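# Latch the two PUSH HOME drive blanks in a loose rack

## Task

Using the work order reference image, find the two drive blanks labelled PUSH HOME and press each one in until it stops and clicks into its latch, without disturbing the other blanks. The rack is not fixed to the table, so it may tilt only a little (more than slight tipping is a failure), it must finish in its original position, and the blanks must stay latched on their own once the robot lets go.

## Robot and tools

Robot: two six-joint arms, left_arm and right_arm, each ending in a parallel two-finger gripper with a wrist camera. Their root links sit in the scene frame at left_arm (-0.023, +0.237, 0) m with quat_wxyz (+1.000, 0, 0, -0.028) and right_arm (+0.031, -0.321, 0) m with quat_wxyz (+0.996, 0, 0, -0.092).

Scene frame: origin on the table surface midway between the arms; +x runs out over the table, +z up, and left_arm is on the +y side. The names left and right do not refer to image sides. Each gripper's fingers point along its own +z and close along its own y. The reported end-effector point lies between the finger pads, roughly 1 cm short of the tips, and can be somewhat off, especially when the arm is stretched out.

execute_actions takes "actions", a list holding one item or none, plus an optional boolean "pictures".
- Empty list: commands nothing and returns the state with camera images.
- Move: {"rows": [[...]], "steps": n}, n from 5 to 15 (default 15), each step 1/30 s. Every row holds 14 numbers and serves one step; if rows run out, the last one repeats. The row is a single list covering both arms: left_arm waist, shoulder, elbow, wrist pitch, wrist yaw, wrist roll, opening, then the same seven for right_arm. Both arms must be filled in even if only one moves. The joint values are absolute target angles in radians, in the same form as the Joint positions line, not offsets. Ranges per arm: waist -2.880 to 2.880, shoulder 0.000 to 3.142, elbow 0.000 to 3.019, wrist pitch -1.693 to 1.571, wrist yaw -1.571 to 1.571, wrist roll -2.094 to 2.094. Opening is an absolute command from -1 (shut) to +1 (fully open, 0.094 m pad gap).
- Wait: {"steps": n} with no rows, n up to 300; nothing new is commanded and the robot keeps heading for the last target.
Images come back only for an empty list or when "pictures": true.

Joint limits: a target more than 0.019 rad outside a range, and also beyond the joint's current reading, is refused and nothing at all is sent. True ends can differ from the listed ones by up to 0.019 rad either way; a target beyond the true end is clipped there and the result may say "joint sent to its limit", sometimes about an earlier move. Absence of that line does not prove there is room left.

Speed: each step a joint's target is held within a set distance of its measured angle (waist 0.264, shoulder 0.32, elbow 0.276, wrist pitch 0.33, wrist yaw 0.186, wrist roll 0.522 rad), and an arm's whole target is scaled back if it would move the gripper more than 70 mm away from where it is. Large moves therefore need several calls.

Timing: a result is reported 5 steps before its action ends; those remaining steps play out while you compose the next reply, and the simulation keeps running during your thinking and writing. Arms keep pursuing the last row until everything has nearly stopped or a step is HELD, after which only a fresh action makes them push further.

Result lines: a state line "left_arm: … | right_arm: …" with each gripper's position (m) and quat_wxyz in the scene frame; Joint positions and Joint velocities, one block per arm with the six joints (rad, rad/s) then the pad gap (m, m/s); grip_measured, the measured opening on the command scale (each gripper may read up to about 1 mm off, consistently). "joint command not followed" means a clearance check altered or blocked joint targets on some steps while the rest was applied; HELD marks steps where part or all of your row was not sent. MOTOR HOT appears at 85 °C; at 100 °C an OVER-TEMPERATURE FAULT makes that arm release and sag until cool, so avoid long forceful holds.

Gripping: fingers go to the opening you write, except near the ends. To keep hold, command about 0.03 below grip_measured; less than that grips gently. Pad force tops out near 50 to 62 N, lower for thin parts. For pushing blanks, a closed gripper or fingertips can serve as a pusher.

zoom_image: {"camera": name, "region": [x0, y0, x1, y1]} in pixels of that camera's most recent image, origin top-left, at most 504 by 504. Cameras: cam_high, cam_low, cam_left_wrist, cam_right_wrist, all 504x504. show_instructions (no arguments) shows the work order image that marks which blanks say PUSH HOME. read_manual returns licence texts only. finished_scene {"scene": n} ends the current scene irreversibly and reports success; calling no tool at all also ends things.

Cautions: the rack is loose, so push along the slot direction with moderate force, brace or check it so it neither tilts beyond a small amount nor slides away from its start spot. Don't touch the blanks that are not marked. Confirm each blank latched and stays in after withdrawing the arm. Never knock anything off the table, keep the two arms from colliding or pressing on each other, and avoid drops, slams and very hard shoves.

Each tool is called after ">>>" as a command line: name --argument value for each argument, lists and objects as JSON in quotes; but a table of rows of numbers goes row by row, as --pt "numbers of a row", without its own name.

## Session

>>> show_instructions

>>> execute_actions --actions '[]'

Reference images for this scene: work order.

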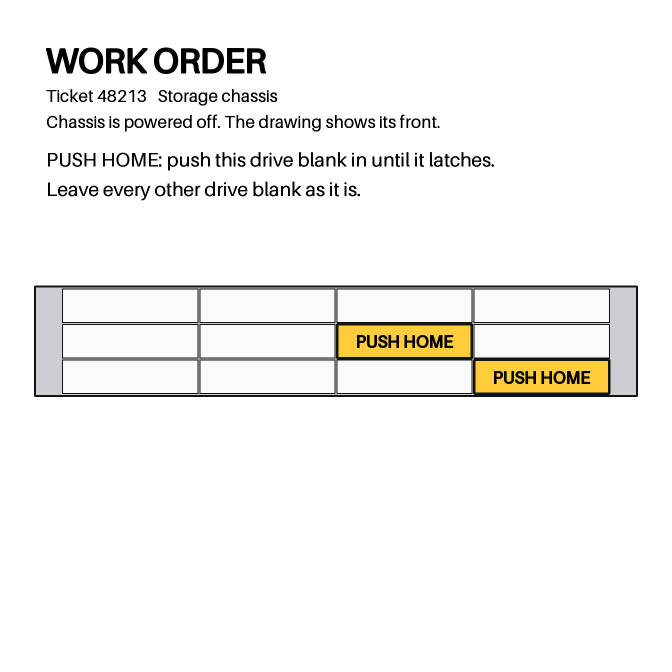

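Scene clock: 0.00 s of 5100.00 s.
left_arm: end_effector_position=(+0.6479, +0.7433, +0.1777) grip_measured=+1.000 end_effector_quat_wxyz=(+0.448, +0.492, +0.737, +0.120) | right_arm: end_effector_position=(+0.8097, -0.3764, +0.2709) grip_measured=+1.000 end_effector_quat_wxyz=(+0.634, +0.133, +0.670, +0.364)
Joint positions: left_arm=[ 0.856  2.411  2.426 -1.032  0.837  1.725  0.094] | right_arm=[ 0.009  1.958  1.402  0.633 -0.5    0.754  0.094]
Joint velocities: left_arm=[-0.024  0.005 -0.002  0.012 -0.066 -0.037  0.   ] | right_arm=[ 0.005  0.005  0.007  0.017  0.022 -0.051  0.   ]

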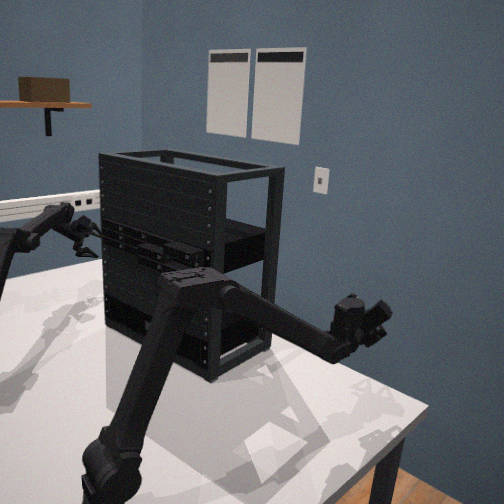

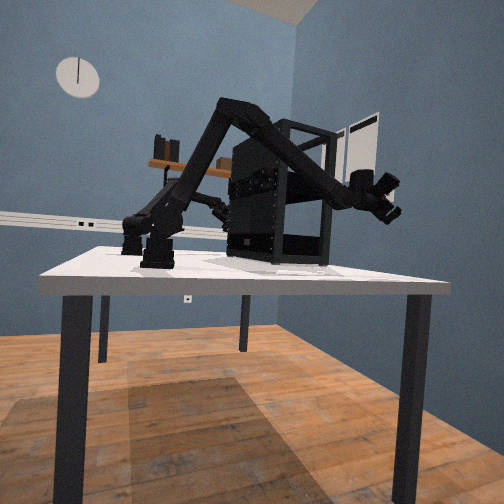

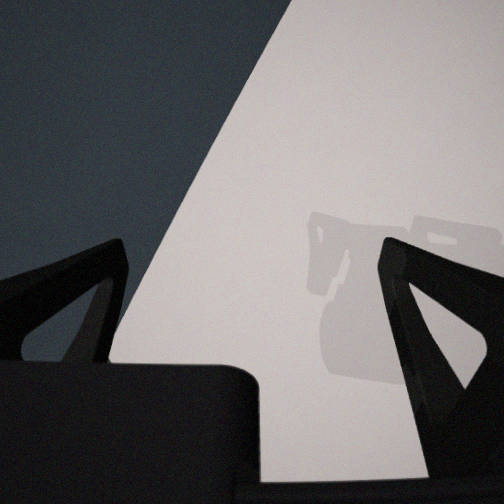

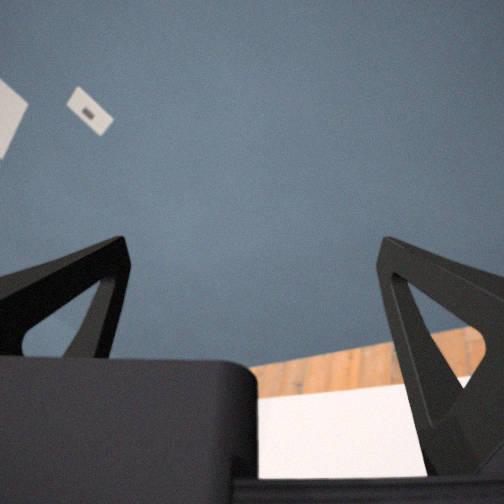

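>>> execute_actions --actions '[{"rows":[[0.9,1.5,2.55,-1.3,0,0,-1,0,0.6,0.55,0.15,0,0,-1]]}]'

>>> execute_actions --actions '[{"steps":60}]'

>>> execute_actions --actions '[{"rows":[[-0.1,1.5,2.55,-1.4,0,0,-1,0.8,0.6,0.55,0.15,0,0,-1]]}]'

>>> execute_actions --actions '[{"steps":35}]' --pictures true

Scene clock: 3.33 s of 5100.00 s.
left_arm: end_effector_position=(+0.6153, +0.7546, +0.1970) grip_measured=-0.977 end_effector_quat_wxyz=(+0.359, +0.389, +0.843, +0.094) | right_arm: end_effector_position=(+0.5979, -0.4166, +0.2132) grip_measured=-0.985 end_effector_quat_wxyz=(+0.564, +0.169, +0.807, +0.037)
Joint positions: left_arm=[ 0.858  2.342  2.426 -1.167  0.609  1.51   0.001] | right_arm=[ 0.009  1.411  0.82   0.222 -0.032  0.259  0.001]
Joint velocities: left_arm=[ 0.015 -0.327 -0.002 -0.247 -0.608 -0.696 -0.005] | right_arm=[ 0.005 -2.046 -1.6   -0.335  0.286 -0.93  -0.003]
Steps of this call (steps 1 to 90: nothing new was sent; steps 91 to 100: the first 10 steps of this action). Readings (joint positions):
91: left_arm=[0.856 2.408 2.426 -1.040 0.818 1.709] | right_arm=[0.009 1.942 1.382 0.599 -0.443 0.706]
92: left_arm=[0.856 2.405 2.426 -1.061 0.793 1.687] | right_arm=[0.010 1.898 1.325 0.524 -0.374 0.640]
94: left_arm=[0.856 2.395 2.426 -1.095 0.747 1.642] | right_arm=[0.010 1.785 1.185 0.392 -0.253 0.519]
98: left_arm=[0.857 2.362 2.426 -1.147 0.655 1.554] | right_arm=[0.009 1.543 0.937 0.252 -0.066 0.326]
100: the state above

Scene clock: 5.33 s of 5100.00 s.
left_arm: end_effector_position=(+0.3221, +0.6166, +0.7600) grip_measured=-0.979 end_effector_quat_wxyz=(+0.533, -0.294, +0.748, +0.263) | right_arm: end_effector_position=(+0.3997, -0.3864, +0.4055) grip_measured=-0.987 end_effector_quat_wxyz=(+0.741, +0.061, +0.666, -0.060)
Joint positions: left_arm=[ 0.891  1.517  2.509 -1.29   0.002  0.084  0.001] | right_arm=[ 0.009  0.604  0.547  0.161 -0.003  0.011  0.001]
Joint velocities: left_arm=[ 0.034 -0.269  0.222 -0.012  0.022 -0.447 -0.   ] | right_arm=[-0.005 -0.005  0.002  0.012  0.095 -0.007  0.001]
Kept back: nothing.
Steps of this call (steps 1 to 5: the last 5 steps of your previous action; steps 6 to 60: the robot went on to your last target). Readings (joint positions):
1: left_arm=[0.859 2.331 2.426 -1.176 0.586 1.488] | right_arm=[0.009 1.342 0.761 0.212 -0.023 0.230]
2: left_arm=[0.859 2.319 2.426 -1.183 0.563 1.466] | right_arm=[0.009 1.270 0.705 0.202 -0.016 0.202]
4: left_arm=[0.859 2.296 2.426 -1.197 0.518 1.422] | right_arm=[0.009 1.115 0.609 0.180 -0.008 0.151]
8: left_arm=[0.860 2.245 2.426 -1.217 0.429 1.336] | right_arm=[0.009 0.823 0.546 0.165 -0.006 0.096]
60: the state above

Scene clock: 5.67 s of 5100.00 s.
left_arm: end_effector_position=(+0.4377, +0.4048, +0.7538) grip_measured=-0.979 end_effector_quat_wxyz=(+0.560, -0.131, +0.810, +0.110) | right_arm: end_effector_position=(+0.3564, -0.1356, +0.4055) grip_measured=-0.987 end_effector_quat_wxyz=(+0.717, -0.168, +0.648, +0.194)
Joint positions: left_arm=[ 0.405  1.495  2.519 -1.379 -0.004  0.032  0.001] | right_arm=[0.704 0.604 0.547 0.161 0.    0.011 0.001]
Joint velocities: left_arm=[-1.812  0.073 -0.017 -0.081  0.037 -0.066  0.   ] | right_arm=[ 2.232 -0.005  0.002  0.002 -0.095  0.051  0.002]
Steps of this call (steps 1 to 10: the first 10 steps of this action). Readings (joint positions):
1: left_arm=[0.882 1.508 2.515 -1.297 -0.003 0.073] | right_arm=[0.024 0.604 0.547 0.161 0.005 0.011]
2: left_arm=[0.857 1.499 2.518 -1.315 -0.008 0.065] | right_arm=[0.071 0.604 0.547 0.161 0.008 0.011]
4: left_arm=[0.761 1.487 2.519 -1.343 -0.007 0.052] | right_arm=[0.214 0.604 0.547 0.161 0.007 0.011]
8: left_arm=[0.526 1.489 2.519 -1.373 -0.005 0.037] | right_arm=[0.541 0.604 0.547 0.161 0.003 0.011]
10: the state above

Scene clock: 6.83 s of 5100.00 s.
left_arm: end_effector_position=(+0.4679, +0.1567, +0.7444) grip_measured=-0.979 end_effector_quat_wxyz=(+0.558, +0.071, +0.826, -0.043) | right_arm: end_effector_position=(+0.3354, -0.1028, +0.4055) grip_measured=-0.987 end_effector_quat_wxyz=(+0.706, -0.203, +0.638, +0.231)
Joint positions: left_arm=[-0.104  1.508  2.519 -1.393  0.002  0.01   0.001] | right_arm=[ 0.807  0.604  0.547  0.161 -0.003  0.009  0.001]
Joint velocities: left_arm=[ 0.005 -0.005 -0.007 -0.017 -0.037  0.007 -0.001] | right_arm=[-0.005  0.005 -0.012 -0.012 -0.051 -0.037 -0.   ]
Kept back: nothing.
Steps of this call (steps 1 to 5: the last 5 steps of your previous action; steps 6 to 35: the robot went on to your last target). Readings (joint positions):
1: left_arm=[0.346 1.498 2.519 -1.382 -0.004 0.030] | right_arm=[0.770 0.604 0.547 0.161 -0.003 0.010]
2: left_arm=[0.286 1.500 2.519 -1.383 -0.003 0.028] | right_arm=[0.813 0.604 0.547 0.161 -0.005 0.009]
4: left_arm=[0.167 1.505 2.519 -1.385 -0.003 0.025] | right_arm=[0.839 0.604 0.547 0.161 -0.005 0.009]
8: left_arm=[-0.060 1.509 2.519 -1.390 0.001 0.019] | right_arm=[0.813 0.604 0.547 0.161 -0.003 0.009]
35: the state above

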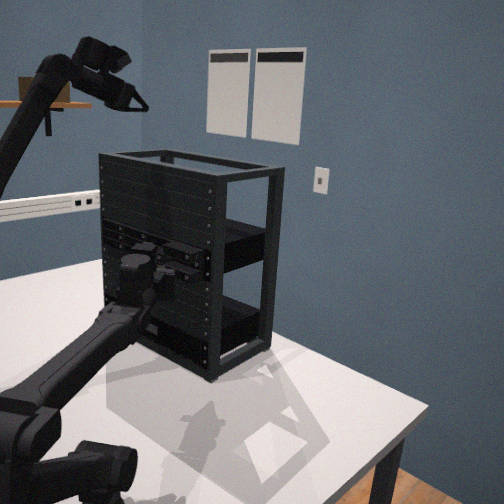

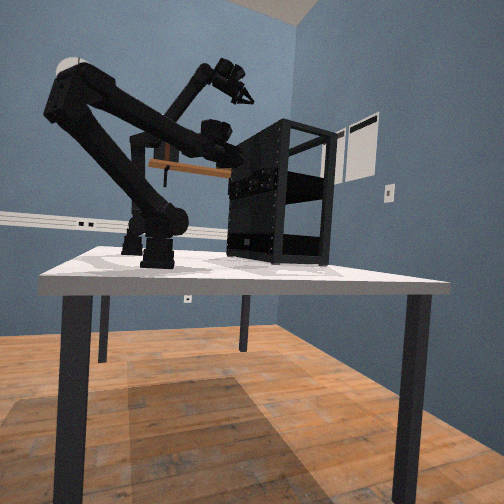

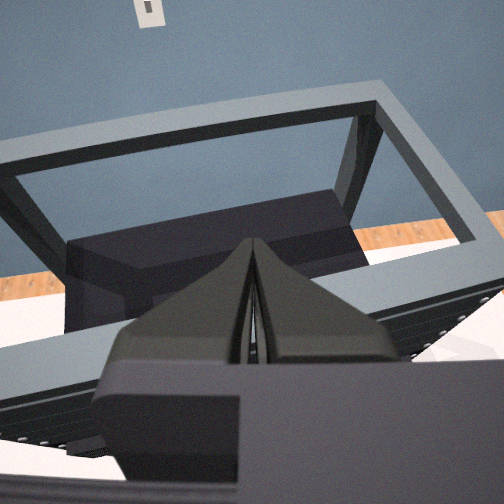

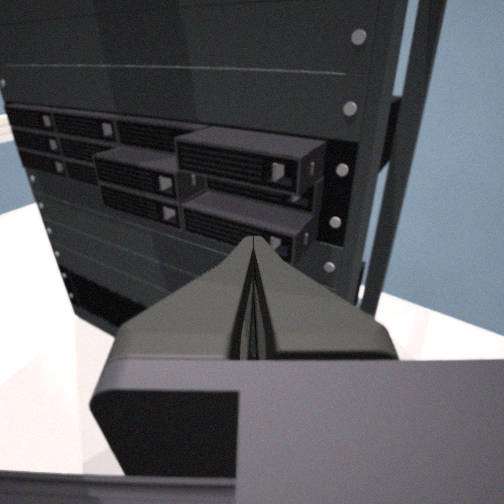

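>>> execute_actions --actions '[{"rows":[[-0.1,1.56,2.27,-1.38,0,0,-1,0.8,1.06,0.635,0.475,0,0,-1]]}]'

>>> execute_actions --actions '[{"steps":25}]' --pictures true

Scene clock: 7.57 s of 5100.00 s.
left_arm: end_effector_position=(+0.5240, +0.1477, +0.6228) grip_measured=-0.979 end_effector_quat_wxyz=(+0.446, +0.076, +0.891, -0.034) | right_arm: end_effector_position=(+0.4342, -0.0321, +0.3079) grip_measured=-0.987 end_effector_quat_wxyz=(+0.656, -0.219, +0.689, +0.215)
Joint positions: left_arm=[-0.104  1.535  2.28  -1.387  0.002  0.01   0.001] | right_arm=[ 0.807  1.108  0.617  0.446 -0.003  0.009  0.001]
Joint velocities: left_arm=[-0.005  0.425 -0.295  0.002 -0.007 -0.037 -0.001] | right_arm=[ 0.005  0.337 -0.125 -0.002  0.007 -0.007 -0.001]
Steps of this call (steps 1 to 12: the robot went on to your last target; steps 13 to 22: the first 10 steps of this action). Readings (joint positions):
13: left_arm=[-0.104 1.507 2.502 -1.389 0.002 0.010] | right_arm=[0.807 0.622 0.548 0.203 -0.003 0.009]
14: left_arm=[-0.104 1.494 2.470 -1.387 0.002 0.010] | right_arm=[0.807 0.670 0.555 0.287 -0.003 0.009]
16: left_arm=[-0.104 1.488 2.409 -1.387 0.002 0.010] | right_arm=[0.807 0.811 0.597 0.386 -0.003 0.009]
20: left_arm=[-0.104 1.510 2.308 -1.387 0.002 0.010] | right_arm=[0.807 1.057 0.625 0.446 -0.003 0.009]
22: the state above

Scene clock: 8.40 s of 5100.00 s.
left_arm: end_effector_position=(+0.5445, +0.1446, +0.6021) grip_measured=-0.979 end_effector_quat_wxyz=(+0.435, +0.076, +0.897, -0.033) | right_arm: end_effector_position=(+0.4257, -0.0382, +0.3324) grip_measured=-0.987 end_effector_quat_wxyz=(+0.676, -0.213, +0.670, +0.221)
Joint positions: left_arm=[-0.104  1.569  2.267 -1.367  0.     0.009  0.001] | right_arm=[ 0.807  1.057  0.612  0.457 -0.003  0.009  0.001]
Joint velocities: left_arm=[ 0.005 -0.015 -0.002  0.002  0.007  0.022 -0.001] | right_arm=[-0.005  0.024 -0.002  0.007  0.007  0.066 -0.001]
Kept back: nothing.
Steps of this call (steps 1 to 5: the last 5 steps of your previous action; steps 6 to 25: the robot went on to your last target). Readings (joint positions):
1: left_arm=[-0.104 1.549 2.271 -1.387 0.002 0.010] | right_arm=[0.807 1.114 0.614 0.446 -0.003 0.009]
2: left_arm=[-0.104 1.562 2.267 -1.380 0.001 0.010] | right_arm=[0.807 1.111 0.612 0.446 -0.003 0.009]
4: left_arm=[-0.104 1.570 2.267 -1.362 0.000 0.009] | right_arm=[0.807 1.094 0.612 0.449 -0.003 0.009]
8: left_arm=[-0.104 1.569 2.267 -1.367 0.000 0.009] | right_arm=[0.807 1.060 0.612 0.456 -0.003 0.009]
25: the state above

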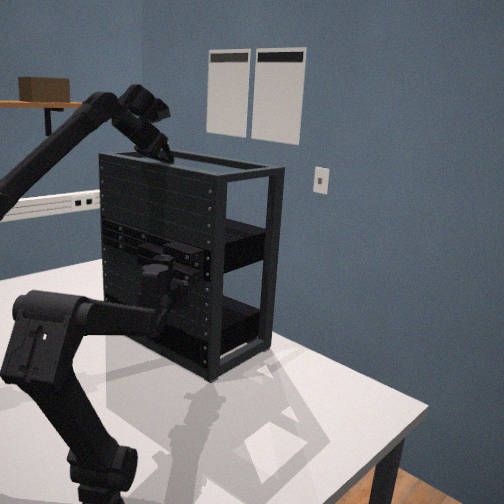

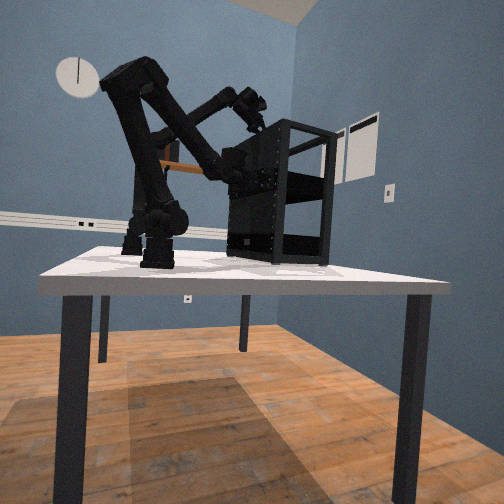

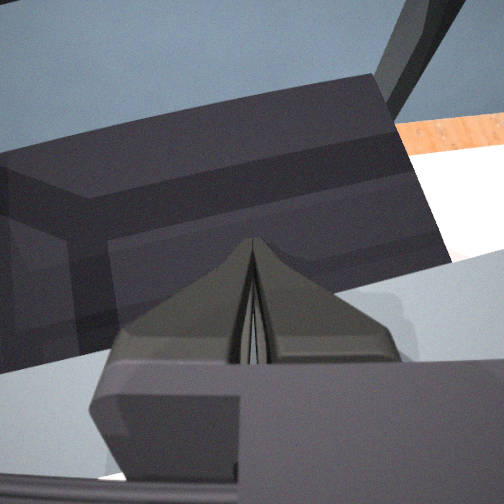

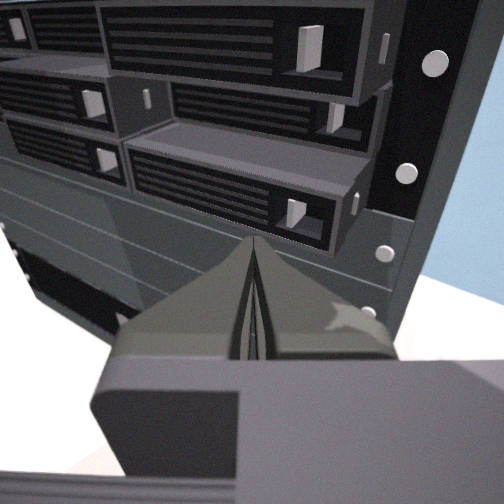

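>>> execute_actions --actions '[{"rows":[[-0.1,1.6,2.2,-1.45,0,0,-1,0.835,1.13,0.705,0.485,0,0,-1]]}]'

>>> execute_actions --actions '[{"steps":10}]' --pictures true

Scene clock: 8.90 s of 5100.00 s.
left_arm: end_effector_position=(+0.5447, +0.1445, +0.5987) grip_measured=-0.979 end_effector_quat_wxyz=(+0.431, +0.074, +0.899, -0.034) | right_arm: end_effector_position=(+0.4383, -0.0161, +0.3335) grip_measured=-0.987 end_effector_quat_wxyz=(+0.672, -0.220, +0.670, +0.228)
Joint positions: left_arm=[-0.104  1.568  2.26  -1.368  0.     0.004  0.001] | right_arm=[ 0.828  1.127  0.667  0.465 -0.002  0.009  0.001]
Joint velocities: left_arm=[-0.005 -0.005 -0.017  0.012 -0.022 -0.037  0.   ] | right_arm=[-0.015 -0.015  0.007  0.012  0.007 -0.022  0.   ]
Steps of this call (steps 1 to 5: the robot went on to your last target; steps 6 to 15: the first 10 steps of this action). Readings (joint positions):
6: left_arm=[-0.104 1.569 2.261 -1.369 0.000 0.008] | right_arm=[0.808 1.061 0.616 0.458 -0.002 0.009]
7: left_arm=[-0.104 1.568 2.260 -1.368 0.000 0.007] | right_arm=[0.810 1.072 0.626 0.460 -0.002 0.009]
9: left_arm=[-0.104 1.568 2.260 -1.368 0.000 0.006] | right_arm=[0.818 1.103 0.652 0.463 -0.002 0.009]
13: left_arm=[-0.104 1.568 2.260 -1.368 0.000 0.004] | right_arm=[0.828 1.127 0.667 0.464 -0.002 0.009]
15: the state above

Scene clock: 9.23 s of 5100.00 s.
left_arm: end_effector_position=(+0.5447, +0.1445, +0.5987) grip_measured=-0.979 end_effector_quat_wxyz=(+0.431, +0.074, +0.899, -0.034) | right_arm: end_effector_position=(+0.4383, -0.0161, +0.3337) grip_measured=-0.987 end_effector_quat_wxyz=(+0.672, -0.220, +0.670, +0.228)
Joint positions: left_arm=[-0.104  1.568  2.26  -1.368  0.     0.004  0.001] | right_arm=[ 0.828  1.127  0.667  0.465 -0.002  0.009  0.001]
Joint velocities: left_arm=[-0.024 -0.015 -0.002 -0.007  0.037 -0.051 -0.001] | right_arm=[-0.005 -0.005  0.002 -0.002  0.007 -0.022 -0.   ]
Kept back: nothing.
Steps of this call (steps 1 to 5: the last 5 steps of your previous action; steps 6 to 10: the robot went on to your last target). Readings (joint positions):
1: left_arm=[-0.104 1.568 2.260 -1.368 0.000 0.004] | right_arm=[0.828 1.127 0.667 0.465 -0.002 0.009]
2: left_arm=[-0.104 1.568 2.260 -1.368 0.000 0.004] | right_arm=[0.828 1.127 0.667 0.465 -0.002 0.009]
4: left_arm=[-0.104 1.568 2.260 -1.368 0.000 0.004] | right_arm=[0.828 1.127 0.667 0.465 -0.002 0.009]
8: left_arm=[-0.104 1.568 2.260 -1.368 0.000 0.004] | right_arm=[0.828 1.127 0.667 0.465 -0.002 0.009]
10: the state above

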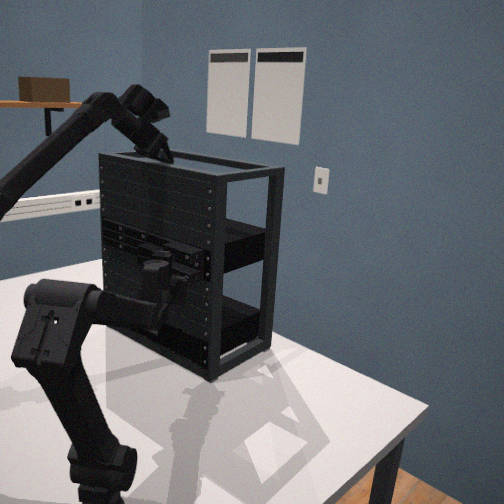

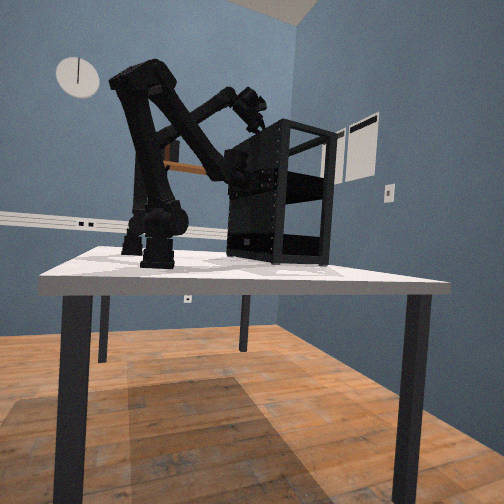

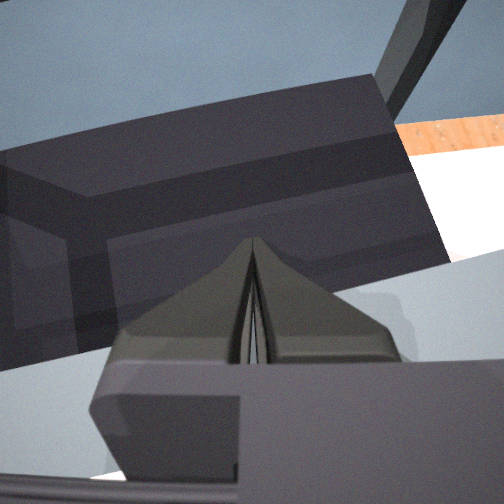

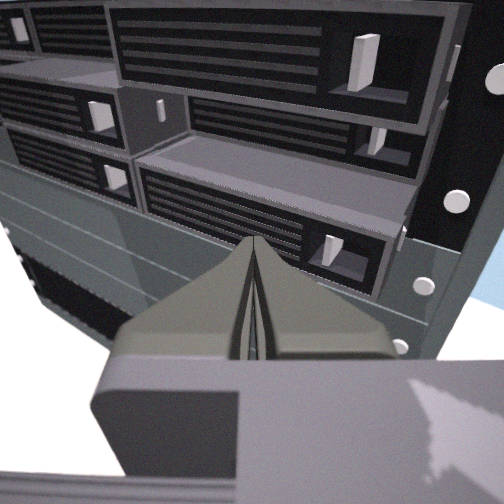

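>>> execute_actions --actions '[{"rows":[[-0.1,1.6,2.2,-1.45,0,0,-1,0.80,1.18,0.75,0.51,0,0,-1]]}]'

>>> execute_actions --actions '[{"rows":[[-0.1,1.6,2.2,-1.45,0,0,-1,0.765,1.24,0.80,0.52,0.02,0,-1]]}]' --pictures true

Scene clock: 9.73 s of 5100.00 s.
left_arm: end_effector_position=(+0.5447, +0.1445, +0.5987) grip_measured=-0.979 end_effector_quat_wxyz=(+0.431, +0.074, +0.899, -0.034) | right_arm: end_effector_position=(+0.4496, -0.0126, +0.3371) grip_measured=-0.987 end_effector_quat_wxyz=(+0.677, -0.217, +0.666, +0.227)
Joint positions: left_arm=[-0.104  1.568  2.26  -1.368  0.     0.003  0.001] | right_arm=[ 0.819  1.161  0.693  0.487 -0.003  0.009  0.001]
Joint velocities: left_arm=[-0.015 -0.005 -0.017 -0.012 -0.037 -0.066  0.   ] | right_arm=[ 0.005 -0.015  0.002 -0.007 -0.066  0.007  0.   ]
Steps of this call (steps 1 to 5: the robot went on to your last target; steps 6 to 15: the first 10 steps of this action). Readings (joint positions):
6: left_arm=[-0.104 1.568 2.260 -1.368 0.000 0.004] | right_arm=[0.827 1.129 0.670 0.469 -0.002 0.009]
7: left_arm=[-0.104 1.568 2.260 -1.368 0.000 0.004] | right_arm=[0.824 1.137 0.677 0.475 -0.003 0.009]
9: left_arm=[-0.104 1.568 2.260 -1.368 0.000 0.004] | right_arm=[0.821 1.153 0.688 0.483 -0.003 0.009]
13: left_arm=[-0.104 1.568 2.260 -1.368 0.000 0.004] | right_arm=[0.819 1.161 0.693 0.487 -0.003 0.009]
15: the state above

Scene clock: 10.23 s of 5100.00 s.
left_arm: end_effector_position=(+0.5447, +0.1445, +0.5987) grip_measured=-0.979 end_effector_quat_wxyz=(+0.431, +0.074, +0.899, -0.034) | right_arm: end_effector_position=(+0.4758, -0.0104, +0.3380) grip_measured=-0.988 end_effector_quat_wxyz=(+0.680, -0.207, +0.669, +0.216)
Joint positions: left_arm=[-0.104  1.568  2.26  -1.368  0.     0.003  0.001] | right_arm=[0.796 1.226 0.746 0.499 0.004 0.009 0.001]
Joint velocities: left_arm=[ 0.005 -0.015  0.007 -0.012  0.007 -0.037 -0.001] | right_arm=[ 0.005 -0.005  0.017  0.007 -0.139 -0.125 -0.001]
Steps of this call (steps 1 to 5: the last 5 steps of your previous action; steps 6 to 15: the first 10 steps of this action). Readings (joint positions):
6: left_arm=[-0.104 1.568 2.260 -1.368 0.000 0.003] | right_arm=[0.818 1.165 0.696 0.488 -0.001 0.009]
7: left_arm=[-0.104 1.568 2.260 -1.368 0.000 0.003] | right_arm=[0.815 1.176 0.706 0.489 0.002 0.009]
9: left_arm=[-0.104 1.568 2.260 -1.368 0.000 0.003] | right_arm=[0.804 1.205 0.730 0.493 0.004 0.009]
13: left_arm=[-0.104 1.568 2.260 -1.368 0.000 0.003] | right_arm=[0.796 1.226 0.746 0.499 0.004 0.009]
15: the state above

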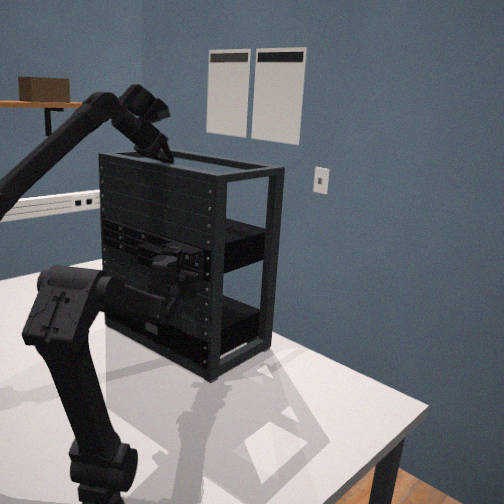

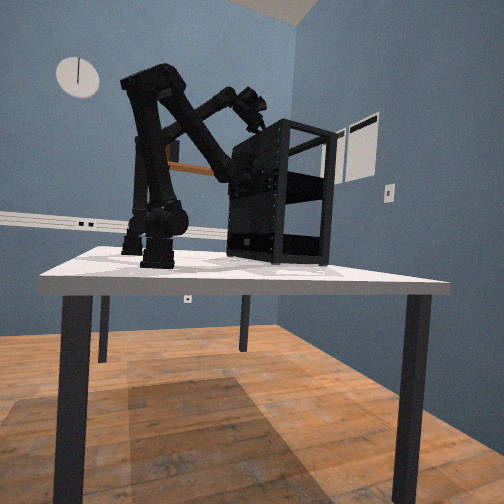

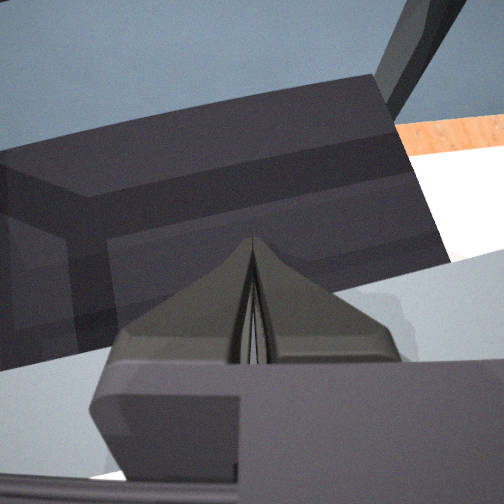

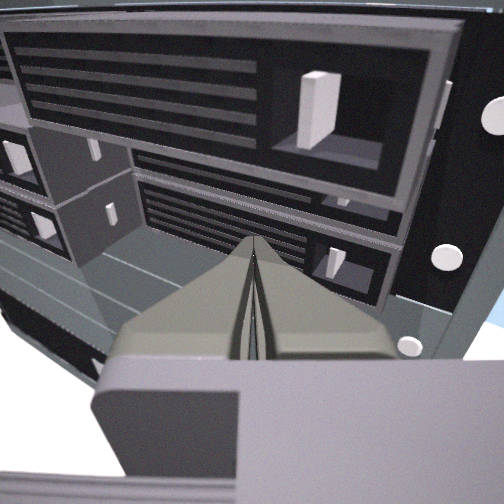

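>>> execute_actions --actions '[{"rows":[[-0.1,1.6,2.2,-1.45,0,0,-1,0.73,1.28,0.83,0.52,0.05,0,-1]],"steps":10}]'

>>> execute_actions --actions '[{"rows":[[-0.1,1.2,2.2,-1.35,0,0,-1,0.8,1.06,0.62,0.46,0,0,-1]]}]'

>>> execute_actions --actions '[{"rows":[[-0.1,0.8,2.0,-1.35,0,0,-1,0.67,0.7,0.62,-0.5,0,0,-1]]}]'

>>> execute_actions --actions '[{"steps":20}]'

>>> execute_actions --actions '[{"rows":[[-0.1,0.8,0.97,-1.0,0,0,-1,0.67,0.7,1.9,-1.2,0,0,-1]]}]'

>>> execute_actions --actions '[{"steps":45}]'

Scene clock: 10.83 s of 5100.00 s.
left_arm: end_effector_position=(+0.5448, +0.1446, +0.5988) grip_measured=-0.979 end_effector_quat_wxyz=(+0.431, +0.074, +0.899, -0.034) | right_arm: end_effector_position=(+0.4771, -0.0110, +0.3379) grip_measured=-0.988 end_effector_quat_wxyz=(+0.681, -0.205, +0.670, +0.215)
Joint positions: left_arm=[-0.104  1.568  2.26  -1.368  0.     0.003  0.001] | right_arm=[0.795 1.229 0.748 0.501 0.008 0.009 0.001]
Joint velocities: left_arm=[-0.024  0.005 -0.002  0.002 -0.007 -0.037  0.001] | right_arm=[ 0.005  0.005 -0.002  0.002 -0.051 -0.007  0.001]
Steps of this call (steps 1 to 5: the last 5 steps of your previous action; steps 6 to 13: the robot went on to your last target; steps 14 to 18: the first 5 steps of this action). Readings (joint positions):
14: left_arm=[-0.104 1.568 2.260 -1.368 0.000 0.003] | right_arm=[0.795 1.228 0.748 0.499 0.007 0.009]
15: left_arm=[-0.104 1.568 2.260 -1.368 0.000 0.003] | right_arm=[0.795 1.229 0.748 0.501 0.008 0.009]
17: left_arm=[-0.104 1.568 2.260 -1.368 0.000 0.003] | right_arm=[0.795 1.229 0.748 0.501 0.008 0.009]
18: the state above

Scene clock: 11.33 s of 5100.00 s.
left_arm: end_effector_position=(+0.4717, +0.1564, +0.6596) grip_measured=-0.979 end_effector_quat_wxyz=(+0.485, +0.071, +0.871, -0.038) | right_arm: end_effector_position=(+0.4248, -0.0450, +0.3390) grip_measured=-0.988 end_effector_quat_wxyz=(+0.685, -0.206, +0.663, +0.219)
Joint positions: left_arm=[-0.104  1.403  2.202 -1.354  0.     0.003  0.001] | right_arm=[0.798 1.041 0.605 0.472 0.002 0.009 0.001]
Joint velocities: left_arm=[-0.005 -0.679 -0.037  0.002  0.022  0.037 -0.001] | right_arm=[-0.015  0.083 -0.002  0.017 -0.051 -0.022  0.   ]
Steps of this call (steps 1 to 5: the last 5 steps of your previous action; steps 6 to 15: the first 10 steps of this action). Readings (joint positions):
6: left_arm=[-0.104 1.560 2.259 -1.359 0.000 0.003] | right_arm=[0.798 1.216 0.733 0.498 0.002 0.009]
7: left_arm=[-0.104 1.550 2.246 -1.354 0.000 0.003] | right_arm=[0.798 1.187 0.703 0.491 0.002 0.009]
9: left_arm=[-0.104 1.521 2.227 -1.354 0.000 0.003] | right_arm=[0.798 1.108 0.633 0.476 0.002 0.009]
13: left_arm=[-0.104 1.447 2.207 -1.354 0.000 0.003] | right_arm=[0.798 1.041 0.605 0.472 0.002 0.009]
15: the state above

Scene clock: 11.83 s of 5100.00 s.
left_arm: end_effector_position=(+0.2104, +0.1986, +0.7623) grip_measured=-0.979 end_effector_quat_wxyz=(+0.627, +0.063, +0.775, -0.049) | right_arm: end_effector_position=(+0.3570, -0.1526, +0.3028) grip_measured=-0.988 end_effector_quat_wxyz=(+0.536, -0.194, +0.811, +0.133)
Joint positions: left_arm=[-0.104  0.888  2.025 -1.349  0.     0.003  0.001] | right_arm=[ 0.663  0.641  0.608 -0.367  0.     0.009  0.001]
Joint velocities: left_arm=[-0.005 -1.206 -0.305 -0.012 -0.007 -0.037 -0.001] | right_arm=[ 0.005  0.015 -0.007 -1.824 -0.022  0.051 -0.001]
Steps of this call (steps 1 to 5: the last 5 steps of your previous action; steps 6 to 15: the first 10 steps of this action). Readings (joint positions):
6: left_arm=[-0.104 1.248 2.188 -1.350 0.000 0.003] | right_arm=[0.794 1.035 0.605 0.436 0.000 0.009]
7: left_arm=[-0.104 1.205 2.157 -1.348 0.000 0.003] | right_arm=[0.782 1.001 0.603 0.361 -0.001 0.009]
9: left_arm=[-0.104 1.122 2.105 -1.349 0.000 0.003] | right_arm=[0.740 0.891 0.598 0.200 -0.001 0.009]
13: left_arm=[-0.104 0.967 2.050 -1.349 0.000 0.003] | right_arm=[0.666 0.667 0.604 -0.198 0.000 0.009]
15: the state above

Scene clock: 12.50 s of 5100.00 s.
left_arm: end_effector_position=(+0.1698, +0.2051, +0.7660) grip_measured=-0.979 end_effector_quat_wxyz=(+0.646, +0.062, +0.759, -0.051) | right_arm: end_effector_position=(+0.3529, -0.1547, +0.2538) grip_measured=-0.988 end_effector_quat_wxyz=(+0.459, -0.205, +0.857, +0.114)
Joint positions: left_arm=[-0.104  0.809  1.996 -1.349  0.     0.003  0.001] | right_arm=[ 0.663  0.706  0.606 -0.487  0.     0.009  0.001]
Joint velocities: left_arm=[-0.015  0.024  0.007  0.002  0.037  0.007  0.   ] | right_arm=[ 0.005 -0.005  0.002 -0.002  0.095  0.007 -0.001]
Kept back: nothing.
Steps of this call (steps 1 to 5: the last 5 steps of your previous action; steps 6 to 20: the robot went on to your last target). Readings (joint positions):
1: left_arm=[-0.104 0.849 2.016 -1.349 0.000 0.003] | right_arm=[0.663 0.647 0.607 -0.417 0.000 0.009]
2: left_arm=[-0.104 0.817 2.014 -1.349 0.000 0.003] | right_arm=[0.663 0.660 0.606 -0.449 0.000 0.009]
4: left_arm=[-0.104 0.766 2.015 -1.349 0.000 0.003] | right_arm=[0.663 0.688 0.606 -0.476 0.000 0.009]
8: left_arm=[-0.104 0.736 2.021 -1.349 0.000 0.003] | right_arm=[0.663 0.706 0.606 -0.487 0.000 0.009]
20: the state above

Scene clock: 12.83 s of 5100.00 s.
left_arm: end_effector_position=(+0.2847, +0.1866, +0.6285) grip_measured=-0.979 end_effector_quat_wxyz=(+0.587, +0.066, +0.805, -0.046) | right_arm: end_effector_position=(+0.3147, -0.1745, +0.3693) grip_measured=-0.988 end_effector_quat_wxyz=(+0.375, -0.214, +0.897, +0.093)
Joint positions: left_arm=[-0.104  0.772  1.522 -1.061  0.     0.003  0.001] | right_arm=[ 0.663  0.711  1.011 -1.077  0.     0.009  0.001]
Joint velocities: left_arm=[-0.005  0.093 -1.38   0.237 -0.051  0.066 -0.   ] | right_arm=[-0.015 -0.015  1.199 -0.72   0.007  0.051  0.001]
Steps of this call (steps 1 to 10: the first 10 steps of this action). Readings (joint positions):
1: left_arm=[-0.104 0.806 1.967 -1.309 0.000 0.003] | right_arm=[0.663 0.706 0.622 -0.527 0.000 0.009]
2: left_arm=[-0.104 0.784 1.911 -1.228 0.000 0.003] | right_arm=[0.663 0.709 0.652 -0.610 0.000 0.009]
4: left_arm=[-0.104 0.764 1.807 -1.142 0.000 0.003] | right_arm=[0.663 0.711 0.733 -0.755 0.000 0.009]
8: left_arm=[-0.104 0.766 1.620 -1.077 0.000 0.003] | right_arm=[0.663 0.711 0.923 -1.012 0.000 0.009]
10: the state above

Scene clock: 14.33 s of 5100.00 s.
left_arm: end_effector_position=(+0.3166, +0.1814, +0.3082) grip_measured=-0.979 end_effector_quat_wxyz=(+0.332, +0.077, +0.940, -0.026) | right_arm: end_effector_position=(+0.1724, -0.2482, +0.7862) grip_measured=-0.988 end_effector_quat_wxyz=(+0.692, -0.163, +0.682, +0.172)
Joint positions: left_arm=[-0.104  0.811  0.936 -1.017  0.     0.003  0.001] | right_arm=[ 0.663  0.699  1.901 -1.186  0.     0.009  0.001]
Joint velocities: left_arm=[-0.005 -0.005 -0.002  0.017 -0.022 -0.051  0.   ] | right_arm=[-0.005  0.005  0.007 -0.007  0.037  0.022  0.001]
Kept back: nothing.
Steps of this call (steps 1 to 5: the last 5 steps of your previous action; steps 6 to 45: the robot went on to your last target). Readings (joint positions):
1: left_arm=[-0.104 0.775 1.473 -1.055 0.000 0.003] | right_arm=[0.663 0.711 1.053 -1.098 0.000 0.009]
2: left_arm=[-0.104 0.778 1.423 -1.050 0.000 0.003] | right_arm=[0.663 0.711 1.094 -1.113 0.000 0.009]
4: left_arm=[-0.104 0.785 1.320 -1.042 0.000 0.003] | right_arm=[0.663 0.711 1.174 -1.135 0.000 0.009]
8: left_arm=[-0.104 0.794 1.108 -1.031 0.000 0.003] | right_arm=[0.663 0.711 1.332 -1.157 0.000 0.009]
45: the state above

>>> execute_actions --actions '[{"rows":[[-0.25,0.915,0.99,-0.46,0,0,-1,0.67,1.53,2.32,-1.36,0,0,-1]]}]'

>>> execute_actions --actions '[{"steps":35}]' --pictures true

Scene clock: 15.50 s of 5100.00 s.
left_arm: end_effector_position=(+0.4036, +0.0986, +0.3709) grip_measured=-0.979 end_effector_quat_wxyz=(+0.519, +0.134, +0.841, -0.081) | right_arm: end_effector_position=(+0.2682, -0.1985, +0.8283) grip_measured=-0.988 end_effector_quat_wxyz=(+0.658, -0.171, +0.715, +0.163)
Joint positions: left_arm=[-0.256  0.92   0.942 -0.488  0.001  0.003  0.001] | right_arm=[ 0.663  1.037  2.248 -1.293  0.     0.009  0.001]
Joint velocities: left_arm=[-0.024  0.015 -0.002  0.095 -0.007  0.007  0.001] | right_arm=[-0.005  0.904  0.173 -0.071  0.051 -0.022 -0.002]
Steps of this call (steps 1 to 15: the robot went on to your last target; steps 16 to 25: nothing new was sent; steps 26 to 35: the first 10 steps of this action). Readings (joint positions):
26: left_arm=[-0.112 0.815 0.936 -0.985 -0.003 0.003] | right_arm=[0.663 0.712 1.919 -1.207 0.000 0.009]
27: left_arm=[-0.135 0.825 0.936 -0.911 -0.005 0.003] | right_arm=[0.663 0.744 1.974 -1.243 0.000 0.009]
29: left_arm=[-0.195 0.860 0.940 -0.736 -0.003 0.003] | right_arm=[0.663 0.827 2.097 -1.276 0.000 0.009]
33: left_arm=[-0.256 0.917 0.942 -0.504 0.001 0.003] | right_arm=[0.663 0.975 2.230 -1.289 0.000 0.009]
35: the state above

Scene clock: 16.67 s of 5100.00 s.
left_arm: end_effector_position=(+0.4045, +0.0983, +0.3728) grip_measured=-0.979 end_effector_quat_wxyz=(+0.522, +0.133, +0.838, -0.082) | right_arm: end_effector_position=(+0.5230, -0.0640, +0.6408) grip_measured=-0.988 end_effector_quat_wxyz=(+0.460, -0.207, +0.856, +0.116)
Joint positions: left_arm=[-0.256  0.92   0.942 -0.479  0.001  0.003  0.001] | right_arm=[ 0.666  1.529  2.293 -1.345 -0.003  0.009  0.001]
Joint velocities: left_arm=[ 0.005 -0.005  0.002  0.007  0.022 -0.022 -0.   ] | right_arm=[-0.015 -0.005 -0.012  0.002 -0.022  0.037  0.001]
Kept back: nothing.
Steps of this call (steps 1 to 5: the last 5 steps of your previous action; steps 6 to 35: the robot went on to your last target). Readings (joint positions):
1: left_arm=[-0.256 0.920 0.942 -0.484 0.001 0.003] | right_arm=[0.663 1.068 2.253 -1.295 0.000 0.009]
2: left_arm=[-0.256 0.920 0.942 -0.481 0.001 0.003] | right_arm=[0.663 1.099 2.256 -1.296 0.000 0.009]
4: left_arm=[-0.256 0.920 0.942 -0.480 0.001 0.003] | right_arm=[0.663 1.163 2.258 -1.298 0.000 0.009]
8: left_arm=[-0.256 0.920 0.942 -0.479 0.001 0.003] | right_arm=[0.663 1.297 2.258 -1.303 0.000 0.009]
35: the state above

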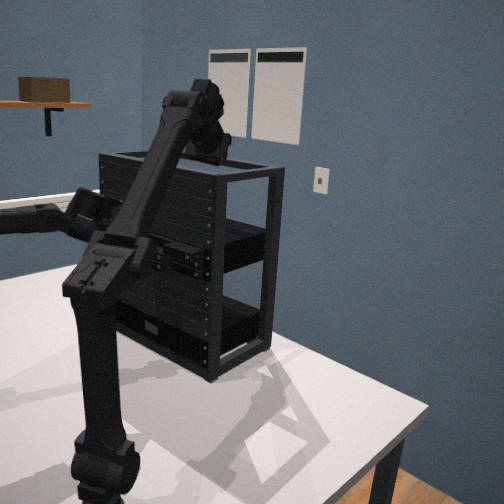

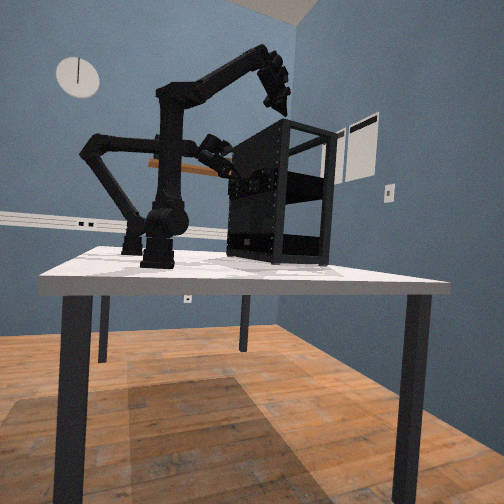

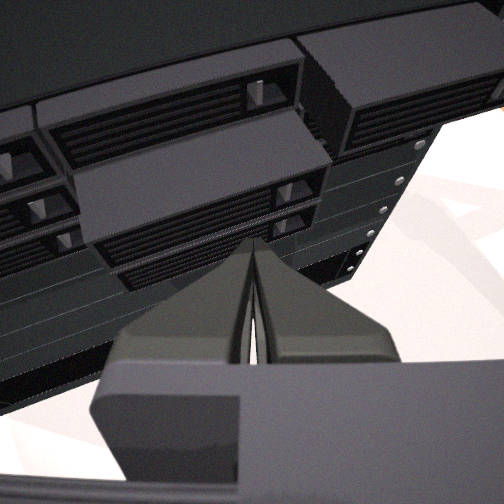

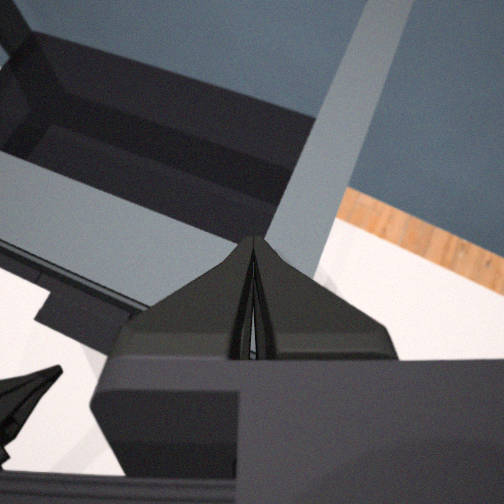

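>>> execute_actions --actions '[{"rows":[[-0.17,0.96,1.01,-0.44,0,0,-1,0.71,1.55,2.2,-1.42,0,0,-1]]}]'

>>> execute_actions --actions '[{"steps":10}]' --pictures true

Scene clock: 17.20 s of 5100.00 s.
left_arm: end_effector_position=(+0.4257, +0.1353, +0.3688) grip_measured=-0.979 end_effector_quat_wxyz=(+0.524, +0.095, +0.844, -0.057) | right_arm: end_effector_position=(+0.5111, -0.0583, +0.6206) grip_measured=-0.988 end_effector_quat_wxyz=(+0.434, -0.218, +0.867, +0.110)
Joint positions: left_arm=[-0.166  0.952  0.951 -0.459 -0.     0.003  0.001] | right_arm=[ 0.689  1.509  2.241 -1.373  0.007  0.008  0.001]
Joint velocities: left_arm=[ 0.005 -0.005 -0.022 -0.002 -0.022  0.066 -0.001] | right_arm=[-0.005  0.005 -0.007  0.002 -0.022  0.007  0.001]
Steps of this call (steps 1 to 6: the robot went on to your last target; steps 7 to 16: the first 10 steps of this action). Readings (joint positions):
7: left_arm=[-0.250 0.921 0.942 -0.476 0.003 0.003] | right_arm=[0.668 1.529 2.283 -1.350 -0.002 0.009]
8: left_arm=[-0.236 0.925 0.944 -0.471 0.003 0.003] | right_arm=[0.671 1.520 2.260 -1.366 -0.001 0.009]
10: left_arm=[-0.196 0.937 0.949 -0.462 0.002 0.003] | right_arm=[0.681 1.513 2.244 -1.372 0.005 0.008]
14: left_arm=[-0.166 0.951 0.951 -0.459 -0.000 0.003] | right_arm=[0.689 1.509 2.241 -1.373 0.007 0.008]
16: the state above

Scene clock: 17.53 s of 5100.00 s.
left_arm: end_effector_position=(+0.4257, +0.1353, +0.3688) grip_measured=-0.979 end_effector_quat_wxyz=(+0.524, +0.095, +0.844, -0.057) | right_arm: end_effector_position=(+0.5111, -0.0583, +0.6206) grip_measured=-0.988 end_effector_quat_wxyz=(+0.434, -0.218, +0.867, +0.110)
Joint positions: left_arm=[-0.166  0.952  0.951 -0.459 -0.     0.003  0.001] | right_arm=[ 0.689  1.509  2.241 -1.373  0.007  0.008  0.001]
Joint velocities: left_arm=[-0.015 -0.015  0.007  0.007  0.007  0.11  -0.   ] | right_arm=[-0.005 -0.015  0.002  0.007  0.037  0.051 -0.   ]
Kept back: nothing.
Steps of this call (steps 1 to 5: the last 5 steps of your previous action; steps 6 to 10: the robot went on to your last target). Readings (joint positions):
1: left_arm=[-0.166 0.952 0.951 -0.459 -0.000 0.003] | right_arm=[0.689 1.509 2.241 -1.373 0.007 0.008]
2: left_arm=[-0.166 0.952 0.951 -0.459 -0.000 0.003] | right_arm=[0.689 1.509 2.241 -1.373 0.007 0.008]
4: left_arm=[-0.166 0.952 0.951 -0.459 -0.000 0.003] | right_arm=[0.689 1.509 2.241 -1.373 0.007 0.008]
8: left_arm=[-0.166 0.952 0.951 -0.459 -0.000 0.003] | right_arm=[0.689 1.509 2.241 -1.373 0.007 0.008]
10: the state above

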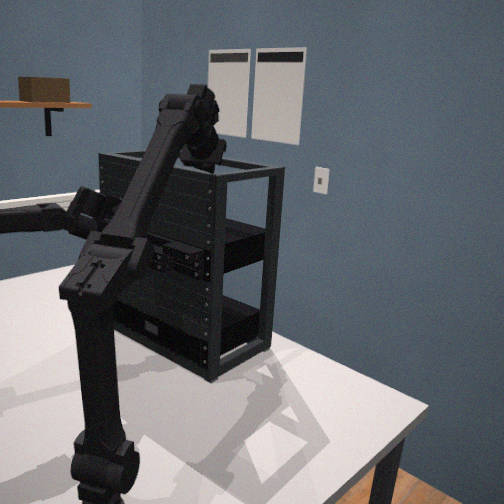

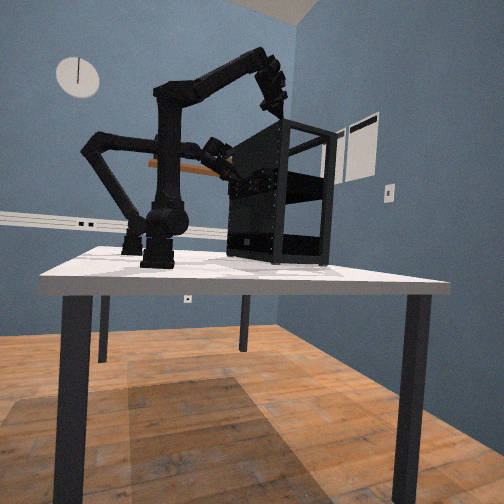

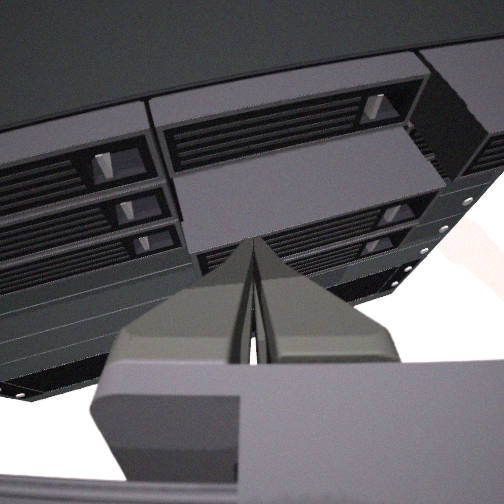

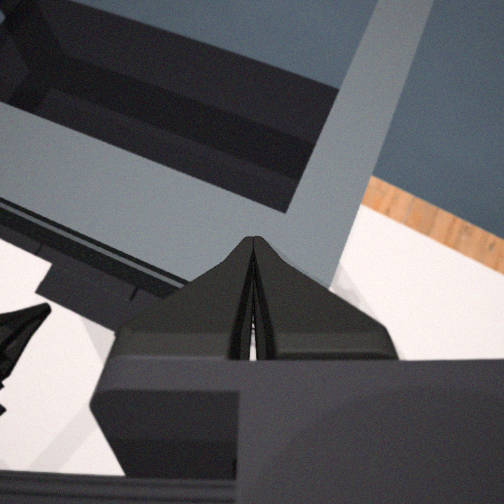

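>>> execute_actions --actions '[{"rows":[[-0.2,1.01,1.02,-0.415,0,0,-1,0.69,1.55,2.2,-1.42,0,0,-1]]}]' --pictures true

Scene clock: 18.00 s of 5100.00 s.
left_arm: end_effector_position=(+0.4341, +0.1196, +0.3687) grip_measured=-0.979 end_effector_quat_wxyz=(+0.526, +0.107, +0.841, -0.065) | right_arm: end_effector_position=(+0.5111, -0.0583, +0.6206) grip_measured=-0.988 end_effector_quat_wxyz=(+0.434, -0.218, +0.867, +0.110)
Joint positions: left_arm=[-0.194  0.984  0.966 -0.436 -0.     0.003  0.001] | right_arm=[ 0.689  1.509  2.241 -1.373  0.007  0.008  0.001]
Joint velocities: left_arm=[-0.005 -0.015 -0.002  0.007  0.037  0.022 -0.001] | right_arm=[-0.015  0.005 -0.017  0.002  0.037 -0.095 -0.001]
Steps of this call (steps 1 to 4: the robot went on to your last target; steps 5 to 14: the first 10 steps of this action). Readings (joint positions):
5: left_arm=[-0.168 0.955 0.951 -0.456 -0.000 0.003] | right_arm=[0.689 1.509 2.241 -1.373 0.007 0.008]
6: left_arm=[-0.172 0.960 0.954 -0.448 -0.000 0.003] | right_arm=[0.689 1.509 2.241 -1.373 0.007 0.008]
8: left_arm=[-0.185 0.978 0.962 -0.439 -0.000 0.003] | right_arm=[0.689 1.509 2.241 -1.373 0.007 0.008]
12: left_arm=[-0.194 0.984 0.966 -0.436 -0.000 0.003] | right_arm=[0.689 1.509 2.241 -1.373 0.007 0.008]
14: the state above

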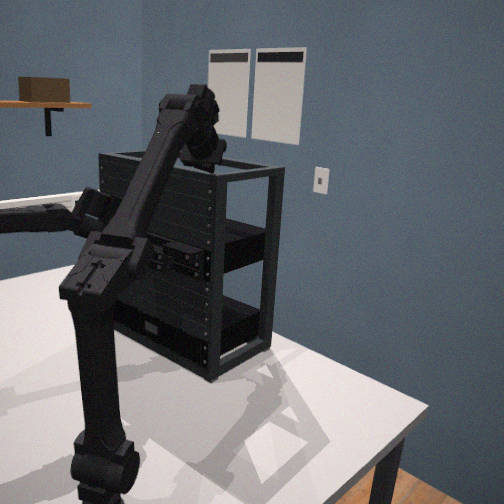

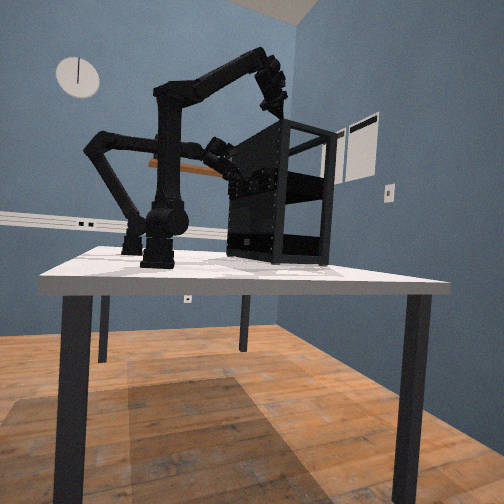

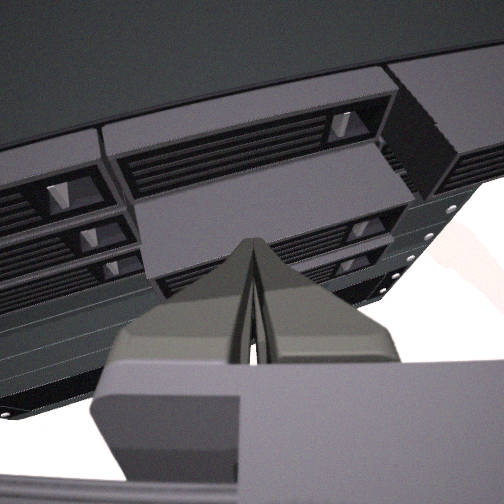

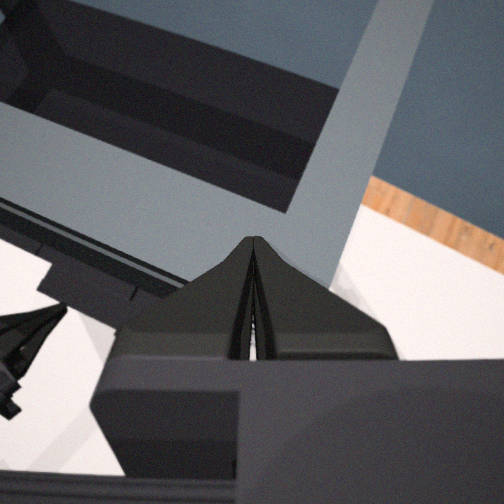

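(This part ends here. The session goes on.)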